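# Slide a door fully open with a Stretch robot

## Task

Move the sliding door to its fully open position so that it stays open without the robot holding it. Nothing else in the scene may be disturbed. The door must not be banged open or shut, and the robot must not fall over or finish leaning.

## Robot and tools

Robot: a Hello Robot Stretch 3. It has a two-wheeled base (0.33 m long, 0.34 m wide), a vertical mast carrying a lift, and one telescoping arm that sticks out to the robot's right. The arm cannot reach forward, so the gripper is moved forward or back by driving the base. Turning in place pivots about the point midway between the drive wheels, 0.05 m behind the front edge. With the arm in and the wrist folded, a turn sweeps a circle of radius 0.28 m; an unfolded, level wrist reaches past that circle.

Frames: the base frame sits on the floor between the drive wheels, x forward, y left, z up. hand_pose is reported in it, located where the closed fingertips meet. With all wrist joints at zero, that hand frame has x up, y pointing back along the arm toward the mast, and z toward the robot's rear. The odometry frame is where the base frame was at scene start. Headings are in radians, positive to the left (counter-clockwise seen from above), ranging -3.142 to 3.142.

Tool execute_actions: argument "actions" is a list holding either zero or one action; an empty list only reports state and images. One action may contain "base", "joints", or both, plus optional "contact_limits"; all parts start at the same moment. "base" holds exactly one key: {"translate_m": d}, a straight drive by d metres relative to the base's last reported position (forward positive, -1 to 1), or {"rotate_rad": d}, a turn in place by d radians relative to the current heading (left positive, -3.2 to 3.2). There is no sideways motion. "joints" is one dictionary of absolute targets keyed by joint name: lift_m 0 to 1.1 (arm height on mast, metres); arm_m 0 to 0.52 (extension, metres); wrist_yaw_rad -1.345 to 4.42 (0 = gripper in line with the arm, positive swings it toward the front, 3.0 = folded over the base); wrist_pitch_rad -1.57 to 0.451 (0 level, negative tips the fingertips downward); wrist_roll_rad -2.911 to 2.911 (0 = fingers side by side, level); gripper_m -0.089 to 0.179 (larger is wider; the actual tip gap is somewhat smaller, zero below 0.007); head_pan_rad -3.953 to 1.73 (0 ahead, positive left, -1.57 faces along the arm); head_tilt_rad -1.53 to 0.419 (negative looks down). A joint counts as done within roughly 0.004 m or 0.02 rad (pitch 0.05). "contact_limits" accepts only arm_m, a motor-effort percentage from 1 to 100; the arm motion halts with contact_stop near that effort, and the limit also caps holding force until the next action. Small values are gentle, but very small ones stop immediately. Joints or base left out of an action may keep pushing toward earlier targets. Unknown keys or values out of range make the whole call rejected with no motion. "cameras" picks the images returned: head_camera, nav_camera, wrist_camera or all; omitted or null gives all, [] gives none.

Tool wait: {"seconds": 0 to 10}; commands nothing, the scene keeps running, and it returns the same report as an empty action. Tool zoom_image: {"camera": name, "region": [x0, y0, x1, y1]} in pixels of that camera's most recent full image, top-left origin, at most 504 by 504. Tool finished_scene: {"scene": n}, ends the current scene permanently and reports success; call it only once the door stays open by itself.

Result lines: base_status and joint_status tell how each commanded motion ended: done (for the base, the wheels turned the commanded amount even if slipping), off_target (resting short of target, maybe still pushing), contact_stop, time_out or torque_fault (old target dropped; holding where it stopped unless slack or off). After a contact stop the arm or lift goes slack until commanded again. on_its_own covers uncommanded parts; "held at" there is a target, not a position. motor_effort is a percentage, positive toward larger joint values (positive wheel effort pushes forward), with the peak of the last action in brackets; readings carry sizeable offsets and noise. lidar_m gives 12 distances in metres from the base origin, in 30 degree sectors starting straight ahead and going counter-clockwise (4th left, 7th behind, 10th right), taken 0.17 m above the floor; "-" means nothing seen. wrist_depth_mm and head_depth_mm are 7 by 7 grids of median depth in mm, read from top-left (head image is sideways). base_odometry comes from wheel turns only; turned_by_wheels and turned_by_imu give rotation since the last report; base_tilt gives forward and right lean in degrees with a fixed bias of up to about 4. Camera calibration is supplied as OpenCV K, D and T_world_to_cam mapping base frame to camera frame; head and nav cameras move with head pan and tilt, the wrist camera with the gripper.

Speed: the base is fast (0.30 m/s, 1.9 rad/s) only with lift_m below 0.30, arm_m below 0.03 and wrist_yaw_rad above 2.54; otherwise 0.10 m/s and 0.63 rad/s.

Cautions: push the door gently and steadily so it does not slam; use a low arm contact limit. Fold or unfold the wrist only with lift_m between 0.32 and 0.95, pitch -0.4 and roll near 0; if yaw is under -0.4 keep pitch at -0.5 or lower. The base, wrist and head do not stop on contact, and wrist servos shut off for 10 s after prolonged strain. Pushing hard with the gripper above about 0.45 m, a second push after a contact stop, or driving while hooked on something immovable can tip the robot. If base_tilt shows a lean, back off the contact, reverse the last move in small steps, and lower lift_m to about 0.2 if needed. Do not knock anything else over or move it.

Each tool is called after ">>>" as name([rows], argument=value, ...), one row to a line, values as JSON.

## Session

>>> execute_actions(actions=[])

Scene clock: 0.00 s.
base_odometry: x=+0.000 y=+0.000 heading=+0.000 (m, m, rad; odometry frame)
turned_by_wheels: +0.000 (rad since the last result)
turned_by_imu: +0.000 (rad since the last result)
base_tilt: forward=-0.1 right=+0.3 (deg)
lidar_m: 0.79 0.85 1.32 2.55 1.46 1.27 1.68 1.51 1.22 1.21 1.04 0.84
head_depth_mm: 755 758 763 768 772 776 776 / 766 772 776 777 784 786 785 / 776 780 782 789 791 794 801 / 785 789 792 797 804 807 809 / 754 742 741 743 751 753 754 / 741 743 748 752 756 765 763 / 750 753 758 764 763 772 776
base_status: not commanded
joint_positions: lift_m=+0.328 arm_m=-0.001 wrist_yaw_rad=+3.093 wrist_pitch_rad=-0.504 wrist_roll_rad=+0.018 gripper_m=+0.037 head_pan_rad=-0.003 head_tilt_rad=+0.004
joint_status: not commanded
motor_effort: left_wheel=+0 right_wheel=+1 lift_m=+22 arm_m=+1 wrist_yaw_rad=+0 wrist_pitch_rad=+5 wrist_roll_rad=+0 gripper_m=+0 head_pan_rad=+0 head_tilt_rad=+1 (%)
hand_pose: x=-0.0108 y=+0.0689 z=+0.3215 quat_wxyz=(+0.195, +0.695, +0.158, +0.674) (m; base frame)
wrist_depth_mm: - - - - - - - / - - - - - - - / 872 880 - 837 871 850 845 / 694 711 703 692 684 685 696 / 584 591 593 579 604 583 579 / 515 530 - - - 500 487 / 451 - - - 440 436 439
pictures: head_camera (sideways: a quarter turn clockwise sets it upright), nav_camera (sideways: a quarter turn counterclockwise sets it upright), wrist_camera
camera_calibration (this result's frames):
head_camera: T_world_to_cam=[[-0.0189344, 0.0164298, -0.999686, 1.32577], [0.0491328, 0.998672, 0.0154826, -0.0207185], [0.998613, -0.0488242, -0.0197166, -0.0215036], [0, 0, 0, 1]] pos_world=[0.0475945, -0.00214109, 1.32525]
nav_camera: T_world_to_cam=[[-0.00767951, -0.0164669, 0.999835, -1.26036], [-0.0174813, -0.999709, -0.0165991, 0.0777097], [0.999818, -0.0176059, 0.00738941, -0.0511177], [0, 0, 0, 1]] pos_world=[0.0427878, 0.0560328, 1.26182]
wrist_camera: T_world_to_cam=[[0.999529, 0.0122358, -0.0281462, 0.0320499], [-0.0129051, -0.664513, -0.747165, 0.316083], [-0.0278457, 0.747176, -0.664042, 0.329924], [0, 0, 0, 1]] pos_world=[-0.0187688, -0.0368622, 0.456152]
Images, in order (width x height): head_camera 896x504, nav_camera 672x504, wrist_camera 644x364.

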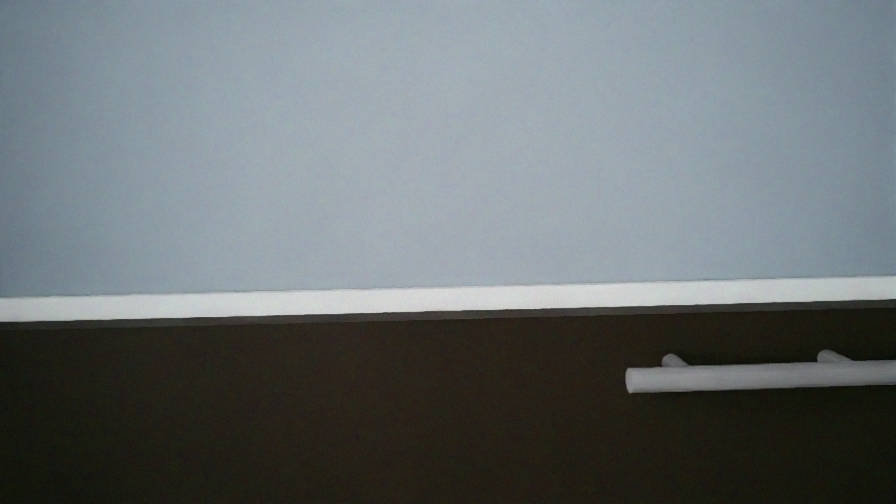

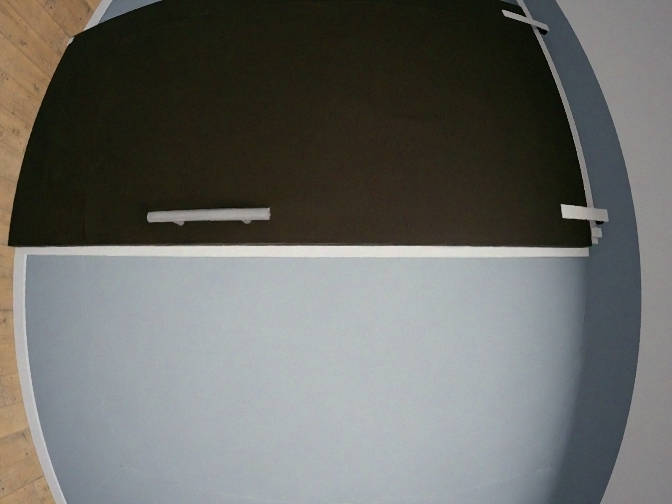

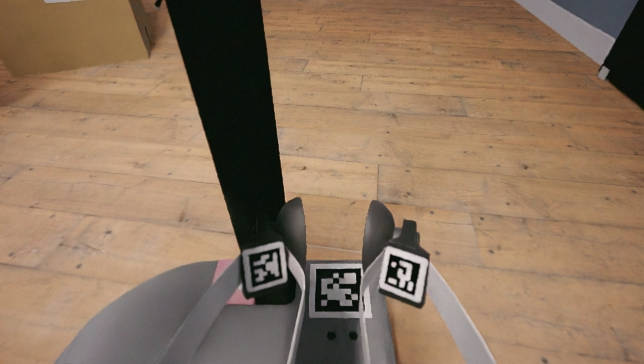

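>>> execute_actions([
  {"base":{"rotate_rad":1.41},"joints":{"lift_m":0.86,"wrist_pitch_rad":-0.4,"head_pan_rad":-1.57,"head_tilt_rad":-0.6}},
], cameras=[])

>>> execute_actions([
  {"base":{"translate_m":0.23},"joints":{"wrist_yaw_rad":0,"gripper_m":0.15,"arm_m":0.15}},
])

Scene clock: 11.43 s.
base_odometry: x=+0.000 y=+0.000 heading=+1.410 (m, m, rad; odometry frame)
turned_by_wheels: +1.410 (rad since the last result)
turned_by_imu: +1.410 (rad since the last result)
base_tilt: forward=-0.2 right=+0.3 (deg)
lidar_m: 2.55 1.43 1.27 1.26 1.73 1.26 1.21 1.19 0.87 0.79 0.80 1.10
head_depth_mm: 698 778 866 990 1144 1325 - / 694 769 864 980 1140 1354 - / 693 774 859 975 1137 1347 - / 692 767 856 978 1125 1341 - / 690 763 855 973 1128 1299 - / 690 754 824 919 1045 1216 1237 / 638 686 759 878 1018 1204 1237
base_status: done
joint_positions: lift_m=+0.860 arm_m=-0.001 wrist_yaw_rad=+3.093 wrist_pitch_rad=-0.421 wrist_roll_rad=+0.018 gripper_m=+0.037 head_pan_rad=-1.563 head_tilt_rad=-0.593
joint_status: all done
motor_effort: left_wheel=-1(6) right_wheel=+3(8) lift_m=+29(31) arm_m=+0(0) wrist_yaw_rad=+0(1) wrist_pitch_rad=+7(8) wrist_roll_rad=+0(0) gripper_m=-1(1) head_pan_rad=-4(46) head_tilt_rad=-4(44) (%)
hand_pose: x=-0.0103 y=+0.0803 z=+0.8717 quat_wxyz=(+0.166, +0.701, +0.129, +0.682) (m; base frame)
wrist_depth_mm: - - - - - - - / - - - - - - - / - - - - - - - / - - - - - - - / - - - - - - - / - - - - - - - / - - - - - - -
pictures: none
No camera images: the call's "cameras" was empty. Leave "cameras" out to get every camera's image.

Scene clock: 14.97 s.
base_odometry: x=+0.037 y=+0.227 heading=+1.410 (m, m, rad; odometry frame)
turned_by_wheels: +0.000 (rad since the last result)
turned_by_imu: +0.000 (rad since the last result)
base_tilt: forward=-0.1 right=+0.3 (deg)
lidar_m: 2.32 1.37 1.27 1.23 1.67 1.50 1.44 1.19 0.87 0.77 0.80 1.10
head_depth_mm: 696 773 865 968 - - 1220 / 696 773 866 961 - 1373 1229 / 691 770 859 958 - 1369 1236 / 635 693 774 875 - 1267 1237 / 633 701 784 892 1053 1223 1234 / 630 698 780 884 1032 1217 1239 / 630 696 779 882 1018 1210 1231
base_status: done
joint_positions: lift_m=+0.860 arm_m=+0.150 wrist_yaw_rad=+0.002 wrist_pitch_rad=-0.421 wrist_roll_rad=+0.018 gripper_m=+0.150 head_pan_rad=-1.563 head_tilt_rad=-0.593
joint_status: all done
motor_effort: left_wheel=-1(3) right_wheel=+3(8) lift_m=+28(28) arm_m=+4(6) wrist_yaw_rad=-2(4) wrist_pitch_rad=+7(7) wrist_roll_rad=+0(0) gripper_m=+0(86) head_pan_rad=-4(3) head_tilt_rad=-5(5) (%)
hand_pose: x=-0.0211 y=-0.5187 z=+0.8717 quat_wxyz=(+0.686, +0.147, -0.697, -0.149) (m; base frame)
wrist_depth_mm: 355 348 346 330 394 386 385 / 395 387 378 363 431 424 419 / 436 429 424 403 475 477 468 / 506 481 475 473 532 525 521 / 569 545 536 534 602 587 582 / 664 672 629 622 709 - 671 / 840 787 748 783 837 835 788
pictures: head_camera (sideways: a quarter turn clockwise sets it upright), nav_camera (sideways: a quarter turn counterclockwise sets it upright), wrist_camera
camera_calibration (this result's frames):
head_camera: T_world_to_cam=[[0.0118837, 0.577314, -0.816436, 1.08628], [0.999152, -0.0390445, -0.0130657, 0.010654], [-0.0394203, -0.815589, -0.577288, 0.710486], [0, 0, 0, 1]] pos_world=[0.00445353, -0.0472459, 1.29718]
nav_camera: T_world_to_cam=[[-0.0121729, -0.55538, 0.831508, -1.04046], [-0.999893, 0.0134754, -0.00563758, 0.0694228], [-0.00807388, -0.831488, -0.555485, 0.687611], [0, 0, 0, 1]] pos_world=[0.0623016, -0.00704708, 1.2475]
wrist_camera: T_world_to_cam=[[-0.997616, -0.0650895, -0.0229318, -0.0218257], [-0.0207162, 0.599422, -0.800165, 1.03819], [0.0658282, -0.797783, -0.599341, 0.278273], [0, 0, 0, 1]] pos_world=[-0.0185846, -0.401731, 0.997002]
Images, in order (width x height): head_camera 896x504, nav_camera 672x504, wrist_camera 644x364.

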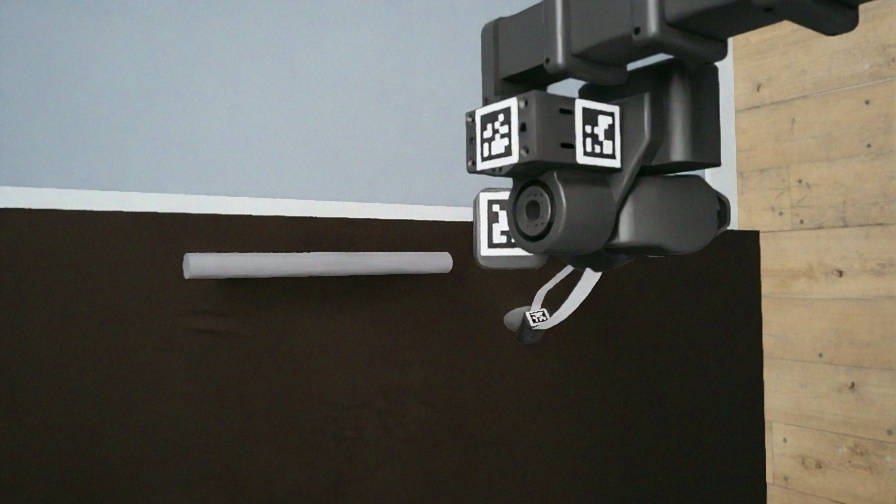

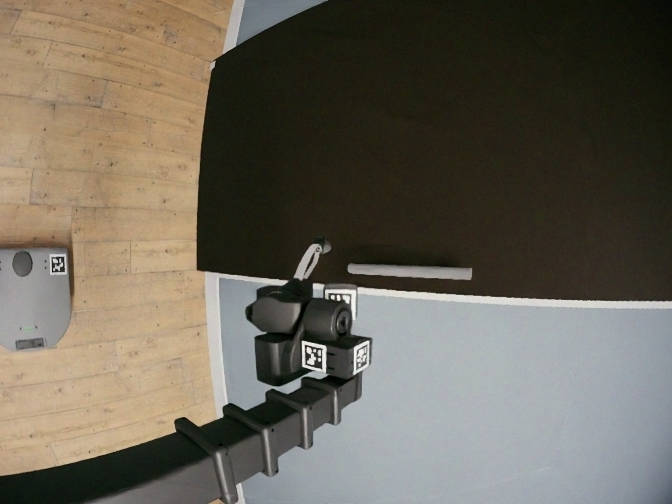

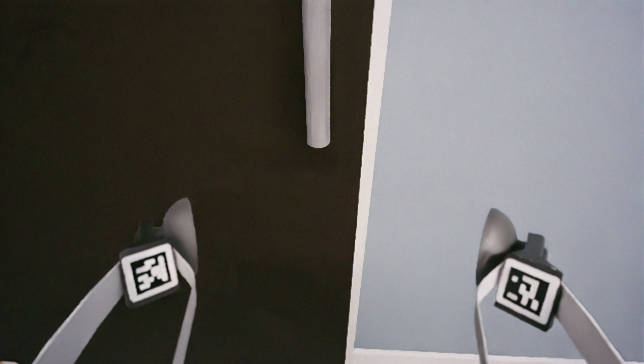

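>>> execute_actions([
  {"base":{"translate_m":0.03},"joints":{"wrist_pitch_rad":0,"arm_m":0.325,"head_pan_rad":-0.65,"head_tilt_rad":0.35},"contact_limits":{"arm_m":15}},
], cameras=["wrist_camera","nav_camera"])

>>> execute_actions([
  {"joints":{"gripper_m":0.01}},
], cameras=["wrist_camera"])

Scene clock: 21.30 s.
base_odometry: x=+0.042 y=+0.257 heading=+1.410 (m, m, rad; odometry frame)
turned_by_wheels: +0.000 (rad since the last result)
turned_by_imu: -0.001 (rad since the last result)
base_tilt: forward=-0.1 right=+0.4 (deg)
lidar_m: 2.29 1.43 1.24 1.22 1.69 1.53 1.48 1.19 0.87 0.77 0.80 1.10
head_depth_mm: 1074 948 915 878 846 820 791 / 1193 1077 1017 976 939 905 872 / 1296 1274 1146 1095 1040 1007 963 / 1307 1487 1408 1349 1281 1235 1172 / 1296 1637 1633 1570 1467 1400 1332 / 1295 1639 1951 1884 1746 1626 1536 / 1283 1635 2211 2295 2117 1950 1827
base_status: done
joint_positions: lift_m=+0.860 arm_m=+0.325 wrist_yaw_rad=+0.001 wrist_pitch_rad=-0.024 wrist_roll_rad=+0.018 gripper_m=+0.150 head_pan_rad=-0.657 head_tilt_rad=+0.333
joint_status: all done
motor_effort: left_wheel=-2(4) right_wheel=+3(9) lift_m=+28(29) arm_m=+4(6) wrist_yaw_rad=-1(1) wrist_pitch_rad=+8(8) wrist_roll_rad=+0(0) gripper_m=-1(0) head_pan_rad=+4(44) head_tilt_rad=+10(61) (%)
contact_limits: arm_m 15 (drawing in: default 18, maximum 30; extending or still: default 26, maximum 42)
hand_pose: x=-0.0213 y=-0.7252 z=+0.9681 quat_wxyz=(+0.701, +0.009, -0.713, -0.009) (m; base frame)
wrist_depth_mm: 194 192 189 185 182 241 239 / 202 199 196 191 191 249 244 / 210 208 204 198 198 259 255 / 220 216 213 207 208 270 264 / 230 226 224 216 215 279 276 / 241 237 232 225 229 - 287 / 252 246 241 235 241 309 299
pictures: nav_camera (sideways: a quarter turn counterclockwise sets it upright), wrist_camera
camera_calibration (this result's frames):
nav_camera: T_world_to_cam=[[-0.271837, 0.188854, 0.943631, -1.186], [-0.617163, -0.786571, -0.0203687, 0.0862833], [0.738386, -0.587911, 0.330372, -0.470084], [0, 0, 0, 1]] pos_world=[0.0779559, 0.0154812, 1.27621]
wrist_camera: T_world_to_cam=[[-0.997663, -0.0682375, 0.00336525, -0.0609493], [-0.0199369, 0.243667, -0.969654, 1.14525], [0.0653468, -0.967456, -0.244458, -0.295324], [0, 0, 0, 1]] pos_world=[-0.0186757, -0.56893, 1.03851]
Images, in order (width x height): nav_camera 672x504, wrist_camera 644x364.

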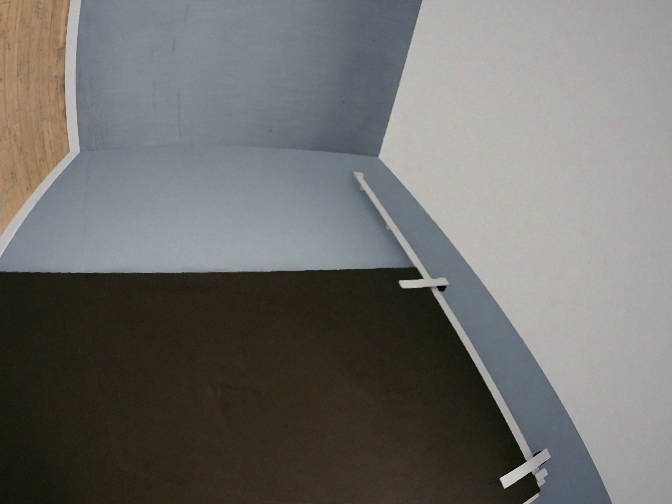

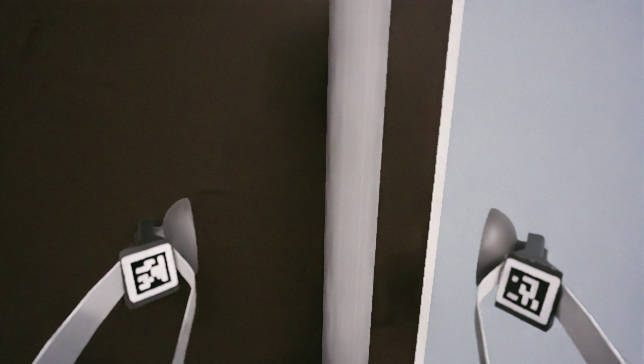

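Scene clock: 23.27 s.
base_odometry: x=+0.042 y=+0.257 heading=+1.409 (m, m, rad; odometry frame)
turned_by_wheels: +0.000 (rad since the last result)
turned_by_imu: -0.001 (rad since the last result)
base_tilt: forward=-0.2 right=+0.4 (deg)
lidar_m: 2.29 1.44 1.25 1.23 1.69 1.53 1.47 1.19 0.87 0.77 0.80 1.10
head_depth_mm: 1074 949 910 879 847 818 788 / 1198 1073 1012 974 935 902 867 / 1289 1275 1140 1095 1046 996 956 / 1292 1478 1401 1349 1283 1232 1170 / 1304 1636 1643 1556 1473 1397 1334 / 1302 1652 1940 1857 1728 1634 1542 / 1289 1636 2239 2282 2097 1946 1807
base_status: not commanded
joint_positions: lift_m=+0.860 arm_m=+0.325 wrist_yaw_rad=-0.016 wrist_pitch_rad=-0.024 wrist_roll_rad=+0.018 gripper_m=+0.010 head_pan_rad=-0.657 head_tilt_rad=+0.333
joint_status: all done
on_its_own: wrist_yaw_rad is at rest, and its effort (+15) is outside its rest range (-12 to +12)
motor_effort: left_wheel=-6(6) right_wheel=+16(16) lift_m=+28(28) arm_m=+3(4) wrist_yaw_rad=+15(16) wrist_pitch_rad=+8(8) wrist_roll_rad=+0(0) gripper_m=-11(80) head_pan_rad=+4(3) head_tilt_rad=+11(11) (%)
hand_pose: x=-0.0256 y=-0.7253 z=+0.9682 quat_wxyz=(+0.701, +0.003, -0.713, -0.014) (m; base frame)
wrist_depth_mm: 189 189 187 124 184 242 239 / 196 195 194 128 192 252 246 / 205 204 201 134 198 261 258 / 213 211 209 139 209 273 272 / 223 221 218 142 280 282 279 / 233 232 228 149 291 295 290 / 244 240 238 158 290 310 306
pictures: wrist_camera
camera_calibration (this result's frames):
wrist_camera: T_world_to_cam=[[-0.998678, -0.0512827, 0.00338101, -0.0530301], [-0.0158018, 0.243793, -0.969698, 1.14547], [0.0489045, -0.96847, -0.244282, -0.296431], [0, 0, 0, 1]] pos_world=[-0.0203627, -0.569062, 1.03852]
Images, in order (width x height): wrist_camera 644x364.

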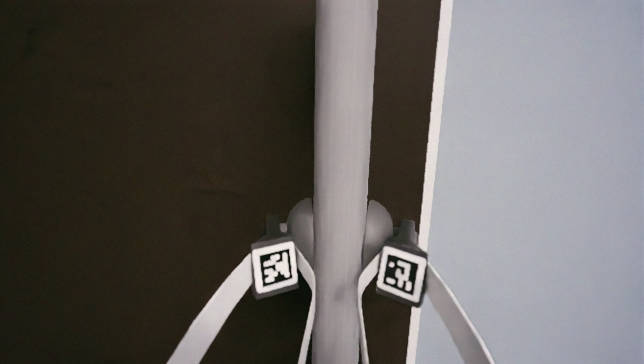

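>>> execute_actions([
  {"base":{"translate_m":0.7}},
])

Scene clock: 34.40 s.
base_odometry: x=+0.155 y=+0.947 heading=+1.409 (m, m, rad; odometry frame)
turned_by_wheels: +0.000 (rad since the last result)
turned_by_imu: -0.322 (rad since the last result)
base_tilt: forward=-0.2 right=+0.3 (deg)
lidar_m: 1.35 1.63 1.65 1.03 1.22 2.00 2.13 1.66 1.02 0.68 0.67 0.76
head_depth_mm: 761 724 689 658 629 599 578 / 819 771 735 698 667 637 610 / 949 830 786 743 709 673 644 / 1060 898 844 798 759 720 685 / 1156 974 914 858 812 768 732 / 1240 1161 1095 1029 970 908 860 / 1293 1295 1212 1118 1044 985 925
base_status: done
joint_positions: lift_m=+0.860 arm_m=+0.325 wrist_yaw_rad=-0.427 wrist_pitch_rad=-0.022 wrist_roll_rad=+0.018 gripper_m=+0.010 head_pan_rad=-0.657 head_tilt_rad=+0.333
joint_status: not commanded
on_its_own: wrist_yaw_rad is held at -0.423, not at your +0.000, by its stall guard, which is not easing now
motor_effort: left_wheel=-1(32) right_wheel=+6(58) lift_m=+28(28) arm_m=+1(3) wrist_yaw_rad=+4(68) wrist_pitch_rad=+8(8) wrist_roll_rad=+0(1) gripper_m=-10(17) head_pan_rad=+3(4) head_tilt_rad=+10(10) (%)
hand_pose: x=-0.1274 y=-0.7026 z=+0.9685 quat_wxyz=(+0.683, -0.143, -0.699, -0.157) (m; base frame)
wrist_depth_mm: 119 132 157 122 503 509 863 / 122 136 161 127 529 540 962 / 125 140 167 132 542 580 - / 128 143 174 138 551 633 - / 132 148 177 141 542 702 - / 136 153 178 149 557 773 - / 139 157 200 161 609 906 -
pictures: head_camera (sideways: a quarter turn clockwise sets it upright), nav_camera (sideways: a quarter turn counterclockwise sets it upright), wrist_camera
camera_calibration (this result's frames):
head_camera: T_world_to_cam=[[0.252106, -0.173584, -0.952004, 1.26246], [0.640186, 0.767651, 0.0295618, -0.0426632], [0.725675, -0.616912, 0.304656, -0.442197], [0, 0, 0, 1]] pos_world=[0.0299298, -0.0209034, 1.33785]
nav_camera: T_world_to_cam=[[-0.272164, 0.188888, 0.94353, -1.18587], [-0.616749, -0.786897, -0.0203712, 0.0862841], [0.738612, -0.587465, 0.330661, -0.470462], [0, 0, 0, 1]] pos_world=[0.0779541, 0.0155138, 1.27622]
wrist_camera: T_world_to_cam=[[-0.935944, 0.352129, 0.00388471, 0.13739], [0.0820711, 0.228843, -0.969998, 1.14089], [-0.342453, -0.907544, -0.243083, -0.277597], [0, 0, 0, 1]] pos_world=[-0.0601092, -0.561395, 1.03865]
Images, in order (width x height): head_camera 896x504, nav_camera 672x504, wrist_camera 644x364.

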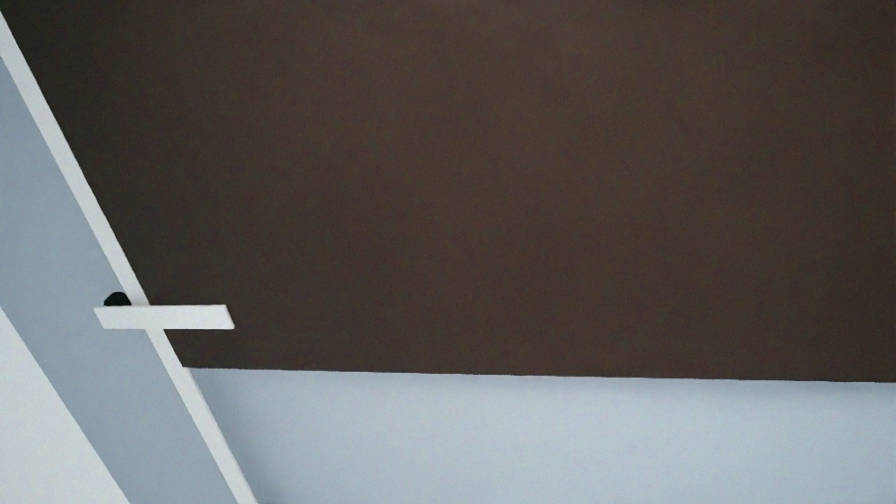

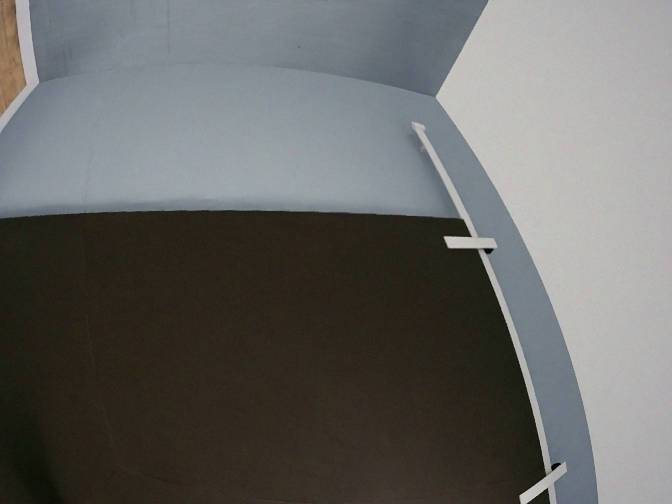

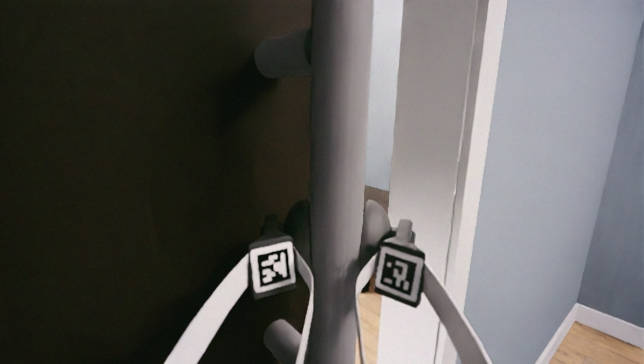

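>>> execute_actions([
  {"joints":{"gripper_m":0.13}},
], cameras=[])

>>> execute_actions([
  {"joints":{"arm_m":0}},
], cameras=[])

>>> execute_actions([
  {"base":{"rotate_rad":0.84},"joints":{"wrist_yaw_rad":0}},
], cameras=[])

>>> execute_actions([
  {"base":{"translate_m":-0.36}},
], cameras=[])

>>> execute_actions([
  {"base":{"rotate_rad":-0.52},"joints":{"head_pan_rad":-1.57,"head_tilt_rad":-0.7}},
])

Scene clock: 43.30 s.
base_odometry: x=+0.155 y=+0.947 heading=+1.409 (m, m, rad; odometry frame)
turned_by_wheels: -0.001 (rad since the last result)
turned_by_imu: -0.002 (rad since the last result)
base_tilt: forward=-0.1 right=+0.3 (deg)
lidar_m: 1.35 1.64 1.64 1.03 1.21 2.00 2.14 1.67 1.02 0.68 0.68 0.76
head_depth_mm: 759 725 692 658 629 603 579 / 823 772 734 699 667 638 608 / 954 832 788 745 710 676 646 / 1057 902 849 803 758 718 683 / 1164 977 918 860 812 771 729 / 1239 1173 1099 1025 967 910 860 / 1288 1297 1208 1122 1052 986 928
base_status: not commanded
joint_positions: lift_m=+0.860 arm_m=+0.325 wrist_yaw_rad=-0.462 wrist_pitch_rad=-0.023 wrist_roll_rad=+0.018 gripper_m=+0.130 head_pan_rad=-0.657 head_tilt_rad=+0.333
joint_status: all done
on_its_own: wrist_yaw_rad is held at -0.423, not at your +0.000, by its stall guard, which is still easing; right_wheel is at rest, and its effort (+23) is outside its rest range (-18 to +18)
motor_effort: left_wheel=-10(10) right_wheel=+23(23) lift_m=+28(28) arm_m=+1(1) wrist_yaw_rad=+37(37) wrist_pitch_rad=+8(8) wrist_roll_rad=+1(1) gripper_m=+9(86) head_pan_rad=+4(4) head_tilt_rad=+10(9) (%)
hand_pose: x=-0.1355 y=-0.6987 z=+0.9684 quat_wxyz=(+0.680, -0.155, -0.696, -0.169) (m; base frame)
wrist_depth_mm: 123 137 160 123 489 559 - / 125 141 163 128 511 602 - / 129 145 175 133 523 652 - / 133 149 180 139 530 728 - / 136 153 199 146 560 995 - / 139 152 204 155 593 - - / 141 170 197 186 617 - -
pictures: none
No camera images: the call's "cameras" was empty. Leave "cameras" out to get every camera's image.

Scene clock: 46.90 s.
base_odometry: x=+0.155 y=+0.947 heading=+1.409 (m, m, rad; odometry frame)
turned_by_wheels: +0.001 (rad since the last result)
turned_by_imu: +0.000 (rad since the last result)
base_tilt: forward=-0.1 right=+0.3 (deg)
lidar_m: 1.35 1.63 1.65 1.03 1.22 2.00 2.14 1.66 1.02 0.68 0.67 0.76
head_depth_mm: 762 721 688 656 629 604 578 / 822 774 734 699 667 637 611 / 952 827 787 746 708 676 647 / 1059 900 845 802 759 722 686 / 1161 979 916 863 816 768 731 / 1240 1177 1094 1030 966 910 862 / 1286 1305 1213 1123 1052 987 925
base_status: not commanded
joint_positions: lift_m=+0.860 arm_m=+0.000 wrist_yaw_rad=-0.423 wrist_pitch_rad=-0.023 wrist_roll_rad=+0.018 gripper_m=+0.130 head_pan_rad=-0.657 head_tilt_rad=+0.333
joint_status: all done
on_its_own: wrist_yaw_rad is held at -0.423, not at your +0.000, by its stall guard, which is not easing now
motor_effort: left_wheel=+1(10) right_wheel=+0(23) lift_m=+28(29) arm_m=-3(5) wrist_yaw_rad=+1(37) wrist_pitch_rad=+8(8) wrist_roll_rad=+1(0) gripper_m=+0(9) head_pan_rad=+4(4) head_tilt_rad=+11(11) (%)
hand_pose: x=-0.1265 y=-0.3783 z=+0.9684 quat_wxyz=(+0.684, -0.142, -0.699, -0.156) (m; base frame)
wrist_depth_mm: 342 389 457 - 841 - - / 351 401 459 - 886 - - / 357 415 477 - 942 - - / 368 422 498 - 984 - - / 372 431 521 - - - - / 386 420 555 - - - - / 386 471 574 - - - -
pictures: none
No camera images: the call's "cameras" was empty. Leave "cameras" out to get every camera's image.

Scene clock: 49.17 s.
base_odometry: x=+0.155 y=+0.947 heading=+2.249 (m, m, rad; odometry frame)
turned_by_wheels: +0.840 (rad since the last result)
turned_by_imu: +0.840 (rad since the last result)
base_tilt: forward=-0.2 right=+0.3 (deg)
lidar_m: 1.70 1.11 1.03 1.44 2.21 2.13 1.04 0.70 0.67 0.70 1.05 1.64
head_depth_mm: 1323 1564 1567 1557 1546 1522 1474 / 1306 1691 1870 1770 1654 1564 1489 / 1306 1664 1853 1727 1621 1540 1456 / 1304 1662 1811 1699 1590 1518 1434 / 1308 1661 1770 1668 1567 1497 1416 / 1287 1643 1738 1631 1547 1479 1400 / 1280 1644 1701 1619 1520 1444 1376
base_status: done
joint_positions: lift_m=+0.860 arm_m=+0.000 wrist_yaw_rad=-0.001 wrist_pitch_rad=-0.023 wrist_roll_rad=+0.018 gripper_m=+0.130 head_pan_rad=-0.656 head_tilt_rad=+0.333
joint_status: all done
motor_effort: left_wheel=-1(6) right_wheel=+3(8) lift_m=+29(28) arm_m=-3(3) wrist_yaw_rad=+1(4) wrist_pitch_rad=+8(8) wrist_roll_rad=+1(1) gripper_m=+0(0) head_pan_rad=+3(4) head_tilt_rad=+11(10) (%)
hand_pose: x=-0.0216 y=-0.4009 z=+0.9684 quat_wxyz=(+0.701, +0.008, -0.713, -0.009) (m; base frame)
wrist_depth_mm: - 881 607 500 424 362 326 / - 921 635 516 434 377 334 / - 994 657 525 447 389 343 / - - 741 555 457 397 348 / - - 680 587 482 395 357 / - - 805 605 495 - 369 / - - 918 636 516 438 372
pictures: none
No camera images: the call's "cameras" was empty. Leave "cameras" out to get every camera's image.

Scene clock: 54.07 s.
base_odometry: x=+0.381 y=+0.667 heading=+2.249 (m, m, rad; odometry frame)
turned_by_wheels: +0.000 (rad since the last result)
turned_by_imu: -0.002 (rad since the last result)
base_tilt: forward=-0.1 right=+0.3 (deg)
lidar_m: 2.00 1.29 1.45 2.03 1.88 1.82 0.80 0.68 0.50 0.51 0.70 1.95
head_depth_mm: 1194 1043 1047 1183 1169 1157 1155 / 1318 1533 1514 1514 1492 1482 1468 / 1311 1679 2069 2005 1928 1829 1742 / 1307 1653 2112 2057 1919 1804 1716 / 1297 1662 2076 1983 1868 1792 1698 / 1300 1634 2050 1951 1856 1748 1659 / 1283 1637 2025 1942 1829 1725 1653
base_status: done
joint_positions: lift_m=+0.860 arm_m=+0.000 wrist_yaw_rad=-0.001 wrist_pitch_rad=-0.023 wrist_roll_rad=+0.018 gripper_m=+0.130 head_pan_rad=-0.656 head_tilt_rad=+0.333
joint_status: not commanded
motor_effort: left_wheel=-2(7) right_wheel=+3(5) lift_m=+28(28) arm_m=-2(3) wrist_yaw_rad=+1(1) wrist_pitch_rad=+8(8) wrist_roll_rad=+1(0) gripper_m=+0(0) head_pan_rad=+4(4) head_tilt_rad=+11(11) (%)
hand_pose: x=-0.0216 y=-0.4009 z=+0.9684 quat_wxyz=(+0.701, +0.008, -0.713, -0.009) (m; base frame)
wrist_depth_mm: 605 455 361 295 254 219 194 / 846 482 378 307 261 224 199 / 896 510 393 318 268 231 203 / 991 539 409 329 277 237 208 / - 595 413 343 288 236 214 / - 675 443 360 300 - 218 / - 640 475 372 310 261 222
pictures: none
No camera images: the call's "cameras" was empty. Leave "cameras" out to get every camera's image.

Scene clock: 56.00 s.
base_odometry: x=+0.381 y=+0.667 heading=+1.729 (m, m, rad; odometry frame)
turned_by_wheels: -0.520 (rad since the last result)
turned_by_imu: -0.521 (rad since the last result)
base_tilt: forward=-0.1 right=+0.3 (deg)
lidar_m: 1.95 2.00 1.29 1.45 2.03 1.88 1.82 0.80 0.68 0.50 0.51 0.71
head_depth_mm: 2455 2787 2513 1958 1608 - - / 2447 2750 2505 2044 1602 - - / 400 449 526 632 1686 - - / 399 442 491 571 669 925 1143 / 397 448 511 583 712 897 1132 / 395 446 510 596 710 887 1127 / 396 445 508 591 710 881 1121
base_status: done
joint_positions: lift_m=+0.860 arm_m=+0.000 wrist_yaw_rad=+0.000 wrist_pitch_rad=-0.023 wrist_roll_rad=+0.018 gripper_m=+0.130 head_pan_rad=-1.563 head_tilt_rad=-0.691
joint_status: all done
motor_effort: left_wheel=+2(7) right_wheel=-2(6) lift_m=+29(28) arm_m=-3(3) wrist_yaw_rad=+0(1) wrist_pitch_rad=+8(8) wrist_roll_rad=+1(1) gripper_m=-1(1) head_pan_rad=-3(46) head_tilt_rad=-6(59) (%)
hand_pose: x=-0.0214 y=-0.4009 z=+0.9684 quat_wxyz=(+0.701, +0.008, -0.713, -0.008) (m; base frame)
wrist_depth_mm: 238 237 231 173 229 - - / 249 245 241 236 - - - / 258 256 252 243 - - - / 269 265 261 255 - - - / 283 277 269 264 - - 443 / 292 291 285 274 - - 439 / 308 302 297 290 - - 411
pictures: head_camera (sideways: a quarter turn clockwise sets it upright), nav_camera (sideways: a quarter turn counterclockwise sets it upright), wrist_camera
camera_calibration (this result's frames):
head_camera: T_world_to_cam=[[0.0112413, 0.654814, -0.755707, 1.00712], [0.999143, -0.0374717, -0.0176064, 0.0165637], [-0.0398465, -0.754861, -0.654674, 0.811157], [0, 0, 0, 1]] pos_world=[0.00445092, -0.0465471, 1.29242]
nav_camera: T_world_to_cam=[[-0.0115195, -0.634469, 0.772863, -0.964014], [-0.999898, 0.013866, -0.00352034, 0.0666659], [-0.00848299, -0.772824, -0.634564, 0.790489], [0, 0, 0, 1]] pos_world=[0.0622598, -0.0016519, 1.2469]
wrist_camera: T_world_to_cam=[[-0.997695, -0.0677414, 0.00386238, -0.0392333], [-0.0202258, 0.242585, -0.969919, 1.06633], [0.0647667, -0.967762, -0.243396, 0.0173239], [0, 0, 0, 1]] pos_world=[-0.0186976, -0.244567, 1.03862]
Images, in order (width x height): head_camera 896x504, nav_camera 672x504, wrist_camera 644x364.

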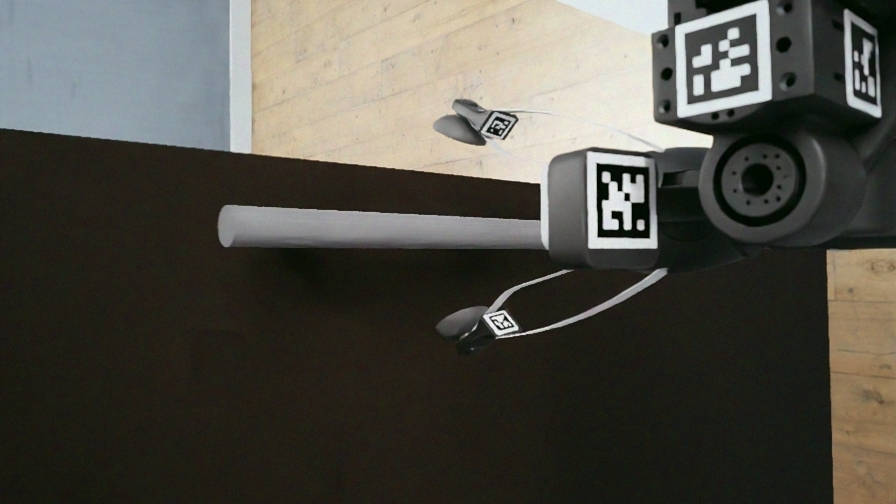

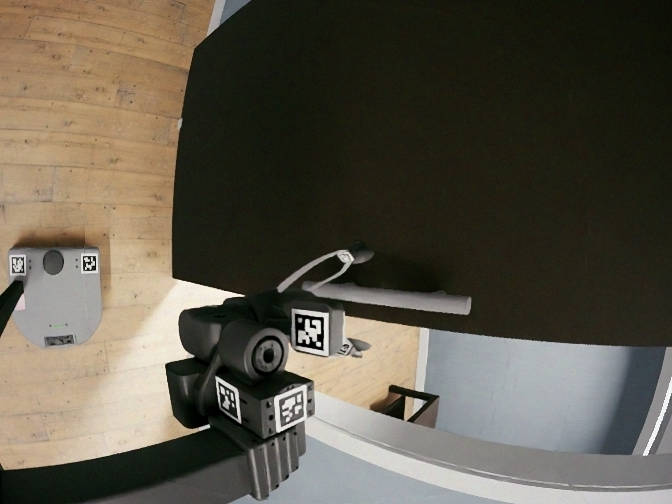

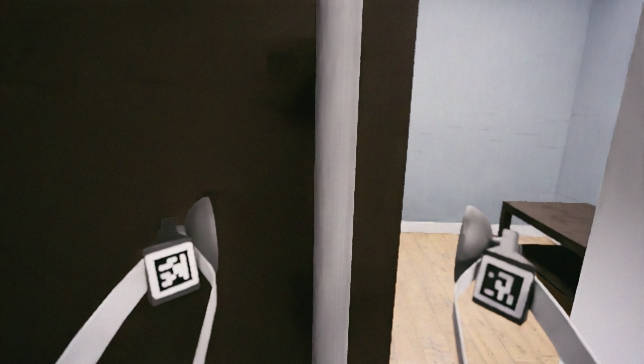

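>>> execute_actions([
  {"joints":{"arm_m":0.045,"head_pan_rad":-0.55,"head_tilt_rad":0.35}},
], cameras=[])

>>> execute_actions([
  {"joints":{"gripper_m":0.01}},
], cameras=[])

>>> execute_actions([
  {"base":{"translate_m":0.25}},
])

Scene clock: 60.53 s.
base_odometry: x=+0.381 y=+0.667 heading=+1.729 (m, m, rad; odometry frame)
turned_by_wheels: +0.000 (rad since the last result)
turned_by_imu: -0.001 (rad since the last result)
base_tilt: forward=-0.2 right=+0.3 (deg)
lidar_m: 1.95 2.00 1.29 1.45 2.03 1.89 1.82 0.80 0.68 0.49 0.51 0.70
head_depth_mm: 662 640 618 600 580 561 543 / 756 727 698 673 651 627 607 / 977 842 804 772 737 710 684 / 1190 1002 947 901 858 822 785 / 1300 1389 1292 1229 1163 1100 1050 / 1297 1609 1626 1542 1442 1346 1258 / 1282 1627 2038 1935 1844 1704 1600
base_status: not commanded
joint_positions: lift_m=+0.860 arm_m=+0.045 wrist_yaw_rad=+0.000 wrist_pitch_rad=-0.023 wrist_roll_rad=+0.018 gripper_m=+0.130 head_pan_rad=-0.557 head_tilt_rad=+0.333
joint_status: all done
motor_effort: left_wheel=+3(2) right_wheel=-2(2) lift_m=+28(28) arm_m=+4(6) wrist_yaw_rad=+0(0) wrist_pitch_rad=+8(8) wrist_roll_rad=+1(1) gripper_m=-1(0) head_pan_rad=+5(48) head_tilt_rad=+11(62) (%)
hand_pose: x=-0.0214 y=-0.4453 z=+0.9684 quat_wxyz=(+0.701, +0.008, -0.713, -0.008) (m; base frame)
wrist_depth_mm: 196 195 191 127 187 - - / 204 201 198 133 195 - - / 211 209 206 140 202 - - / 221 218 214 146 212 - - / 231 228 222 152 222 - - / 242 240 232 159 - - - / 252 250 245 166 - - 408
pictures: none
No camera images: the call's "cameras" was empty. Leave "cameras" out to get every camera's image.

Scene clock: 62.23 s.
base_odometry: x=+0.381 y=+0.667 heading=+1.729 (m, m, rad; odometry frame)
turned_by_wheels: +0.000 (rad since the last result)
turned_by_imu: +0.000 (rad since the last result)
base_tilt: forward=-0.1 right=+0.3 (deg)
lidar_m: 1.94 2.00 1.29 1.46 2.04 1.88 1.81 0.80 0.68 0.49 0.51 0.70
head_depth_mm: 662 638 618 596 579 559 543 / 756 723 698 673 649 627 604 / 979 846 803 772 736 708 685 / 1193 1003 947 900 857 817 783 / 1301 1412 1304 1228 1160 1102 1051 / 1289 1603 1630 1545 1440 1356 1266 / 1285 1641 2038 1944 1823 1707 1593
base_status: not commanded
joint_positions: lift_m=+0.860 arm_m=+0.045 wrist_yaw_rad=+0.003 wrist_pitch_rad=-0.023 wrist_roll_rad=+0.018 gripper_m=+0.010 head_pan_rad=-0.557 head_tilt_rad=+0.333
joint_status: all done
motor_effort: left_wheel=+4(3) right_wheel=-4(4) lift_m=+29(28) arm_m=+3(4) wrist_yaw_rad=-2(2) wrist_pitch_rad=+8(8) wrist_roll_rad=+0(1) gripper_m=-8(82) head_pan_rad=+4(5) head_tilt_rad=+11(11) (%)
hand_pose: x=-0.0208 y=-0.4453 z=+0.9684 quat_wxyz=(+0.701, +0.009, -0.713, -0.008) (m; base frame)
wrist_depth_mm: 195 193 192 126 187 - - / 204 201 197 131 194 - - / 213 209 205 137 202 - - / 221 217 214 145 211 - - / 231 226 224 145 - - - / 241 236 234 153 - - - / 252 247 246 166 242 - 442
pictures: none
No camera images: the call's "cameras" was empty. Leave "cameras" out to get every camera's image.

Scene clock: 65.93 s.
base_odometry: x=+0.342 y=+0.914 heading=+1.729 (m, m, rad; odometry frame)
turned_by_wheels: +0.000 (rad since the last result)
turned_by_imu: -0.068 (rad since the last result)
base_tilt: forward=-0.2 right=+0.3 (deg)
lidar_m: 1.69 1.74 1.39 1.24 2.02 2.18 2.06 0.83 0.84 0.48 0.49 0.64
head_depth_mm: 618 594 573 555 535 518 500 / 701 668 641 615 593 572 552 / 805 762 726 694 665 640 614 / 1065 881 839 796 760 724 691 / 1234 1071 995 931 878 835 792 / 1294 1465 1371 1286 1205 1126 1056 / 1288 1633 1759 1626 1483 1369 1280
base_status: done
joint_positions: lift_m=+0.860 arm_m=+0.045 wrist_yaw_rad=-0.104 wrist_pitch_rad=-0.024 wrist_roll_rad=+0.018 gripper_m=+0.010 head_pan_rad=-0.557 head_tilt_rad=+0.333
joint_status: not commanded
on_its_own: wrist_yaw_rad is held at -0.076, not at your +0.000, by its stall guard, which is still easing
motor_effort: left_wheel=-4(12) right_wheel=+11(46) lift_m=+28(29) arm_m=+3(4) wrist_yaw_rad=+27(85) wrist_pitch_rad=+8(9) wrist_roll_rad=+1(1) gripper_m=-11(20) head_pan_rad=+3(4) head_tilt_rad=+11(11) (%)
hand_pose: x=-0.0480 y=-0.4438 z=+0.9681 quat_wxyz=(+0.700, -0.028, -0.713, -0.045) (m; base frame)
wrist_depth_mm: 166 171 176 125 190 - - / 172 176 183 129 198 - - / 180 183 190 134 - - - / 186 191 197 138 - - - / 192 199 205 141 - - - / 200 206 213 148 - - - / 208 217 226 157 - - -
pictures: head_camera (sideways: a quarter turn clockwise sets it upright), nav_camera (sideways: a quarter turn counterclockwise sets it upright), wrist_camera
camera_calibration (this result's frames):
head_camera: T_world_to_cam=[[0.267905, -0.147505, -0.952087, 1.26247], [0.560647, 0.827528, 0.0295513, -0.0421644], [0.783519, -0.541701, 0.304397, -0.442213], [0, 0, 0, 1]] pos_world=[0.0318994, -0.0184341, 1.33784]
nav_camera: T_world_to_cam=[[-0.289387, 0.16074, 0.943619, -1.18588], [-0.535409, -0.844347, -0.020369, 0.085785], [0.793468, -0.511117, 0.330405, -0.470462], [0, 0, 0, 1]] pos_world=[0.0760483, 0.022589, 1.27621]
wrist_camera: T_world_to_cam=[[-0.999333, 0.0363159, 0.00385506, -0.0225312], [0.00514926, 0.244623, -0.969605, 1.0777], [-0.0361551, -0.968938, -0.244647, -0.0267143], [0, 0, 0, 1]] pos_world=[-0.0290314, -0.288697, 1.0385]
Images, in order (width x height): head_camera 896x504, nav_camera 672x504, wrist_camera 644x364.

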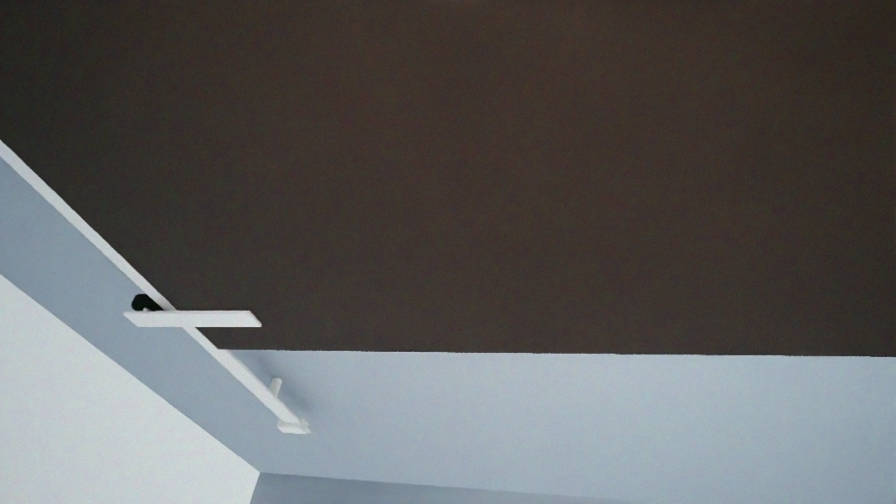

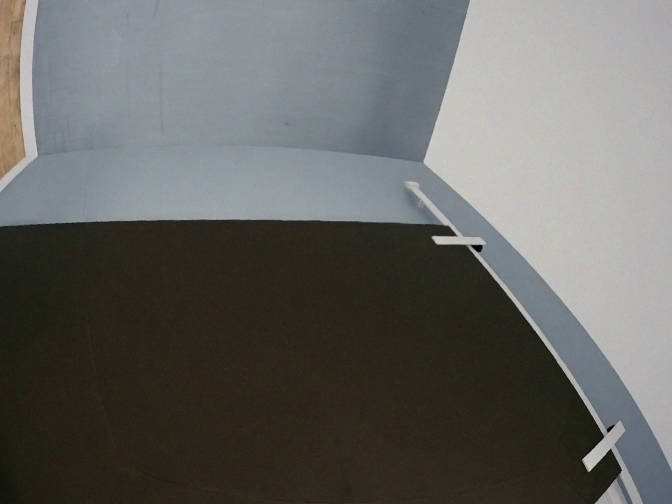

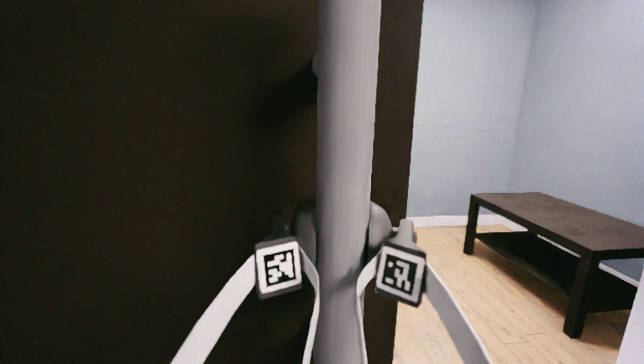

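>>> execute_actions([
  {"base":{"rotate_rad":0.1}},
], cameras=[])

>>> execute_actions([
  {"base":{"translate_m":0.25}},
], cameras=["head_camera","wrist_camera"])

Scene clock: 70.23 s.
base_odometry: x=+0.342 y=+0.914 heading=+1.829 (m, m, rad; odometry frame)
turned_by_wheels: +0.100 (rad since the last result)
turned_by_imu: +0.049 (rad since the last result)
base_tilt: forward=-0.2 right=+0.3 (deg)
lidar_m: 1.72 1.77 1.31 1.23 1.59 2.13 2.05 0.83 0.87 0.48 0.50 0.68
head_depth_mm: 639 617 595 575 559 540 522 / 731 702 670 648 624 601 580 / 887 810 769 739 707 679 652 / 1160 952 899 852 816 781 747 / 1294 1306 1240 1177 1101 1043 993 / 1295 1577 1531 1447 1340 1256 1185 / 1279 1636 1826 1727 1632 1552 1465
base_status: done
joint_positions: lift_m=+0.860 arm_m=+0.045 wrist_yaw_rad=-0.156 wrist_pitch_rad=-0.024 wrist_roll_rad=+0.018 gripper_m=+0.010 head_pan_rad=-0.557 head_tilt_rad=+0.333
joint_status: not commanded
on_its_own: wrist_yaw_rad is held at -0.121, not at your +0.000, by its stall guard, which is still easing
motor_effort: left_wheel=-5(12) right_wheel=+16(26) lift_m=+28(27) arm_m=+4(4) wrist_yaw_rad=+34(59) wrist_pitch_rad=+8(8) wrist_roll_rad=+0(1) gripper_m=-11(15) head_pan_rad=+4(4) head_tilt_rad=+11(10) (%)
hand_pose: x=-0.0613 y=-0.4421 z=+0.9680 quat_wxyz=(+0.698, -0.047, -0.712, -0.064) (m; base frame)
wrist_depth_mm: 165 169 176 126 188 - - / 171 176 182 129 197 - - / 177 182 189 134 204 - - / 183 188 196 138 - - - / 190 198 202 140 - - - / 199 204 211 148 - - - / 206 214 223 159 - - -
pictures: none
No camera images: the call's "cameras" was empty. Leave "cameras" out to get every camera's image.

Scene clock: 74.30 s.
base_odometry: x=+0.278 y=+1.156 heading=+1.829 (m, m, rad; odometry frame)
turned_by_wheels: +0.000 (rad since the last result)
turned_by_imu: -0.091 (rad since the last result)
base_tilt: forward=-0.1 right=+0.3 (deg)
lidar_m: 1.46 1.50 1.82 1.22 2.02 2.46 2.28 1.01 0.50 0.46 0.47 0.60
head_depth_mm: 579 556 534 516 497 480 463 / 647 619 594 570 548 529 508 / 737 700 668 638 612 584 561 / 915 807 763 724 688 659 627 / 1170 942 886 837 789 747 710 / 1300 1313 1225 1142 1063 995 938 / 1279 1561 1529 1395 1278 1194 1112
base_status: done
joint_positions: lift_m=+0.860 arm_m=+0.045 wrist_yaw_rad=-0.349 wrist_pitch_rad=-0.024 wrist_roll_rad=+0.018 gripper_m=+0.010 head_pan_rad=-0.557 head_tilt_rad=+0.333
joint_status: not commanded
on_its_own: wrist_yaw_rad is held at -0.344, not at your +0.000, by its stall guard, which is not easing now
motor_effort: left_wheel=+0(11) right_wheel=-2(41) lift_m=+27(28) arm_m=+4(4) wrist_yaw_rad=+5(74) wrist_pitch_rad=+8(8) wrist_roll_rad=+1(1) gripper_m=-8(17) head_pan_rad=+4(4) head_tilt_rad=+10(11) (%)
hand_pose: x=-0.1088 y=-0.4297 z=+0.9681 quat_wxyz=(+0.689, -0.115, -0.704, -0.130) (m; base frame)
wrist_depth_mm: 141 152 168 125 - - - / 146 157 175 130 - - - / 150 161 180 136 - - 654 / 155 167 187 142 - - 657 / 160 173 193 145 - - 674 / 165 179 196 153 - - 655 / 170 185 215 188 - - 682
pictures: head_camera (sideways: a quarter turn clockwise sets it upright), wrist_camera
camera_calibration (this result's frames):
head_camera: T_world_to_cam=[[0.268102, -0.147562, -0.952022, 1.26239], [0.56049, 0.827633, 0.0295595, -0.042174], [0.783564, -0.541524, 0.304598, -0.442474], [0, 0, 0, 1]] pos_world=[0.0318963, -0.0184254, 1.33784]
wrist_camera: T_world_to_cam=[[-0.960679, 0.277633, 0.00409028, 0.023803], [0.0641037, 0.2361, -0.969612, 1.07735], [-0.270162, -0.931223, -0.244613, -0.0245248], [0, 0, 0, 1]] pos_world=[-0.0528207, -0.283808, 1.03851]
Images, in order (width x height): head_camera 896x504, wrist_camera 644x364.

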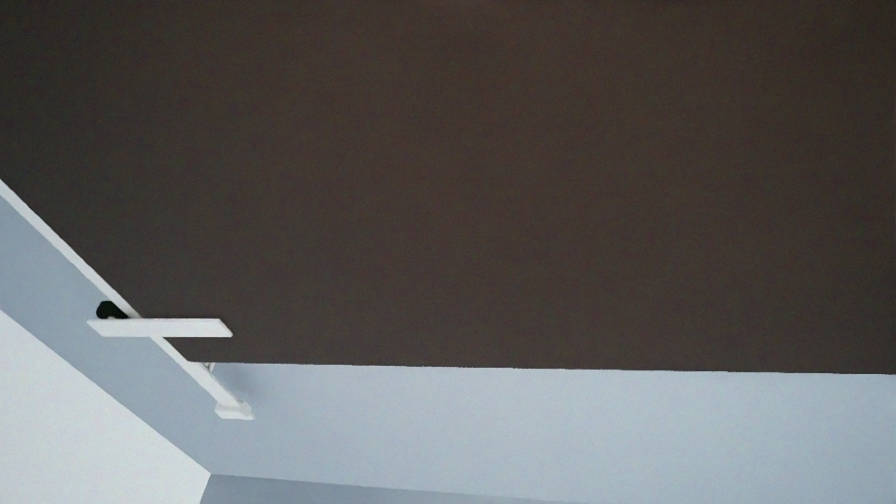

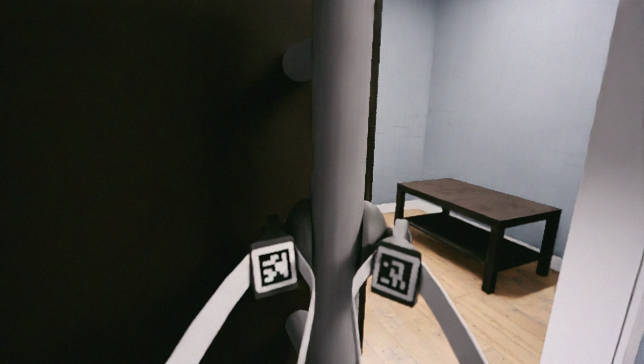

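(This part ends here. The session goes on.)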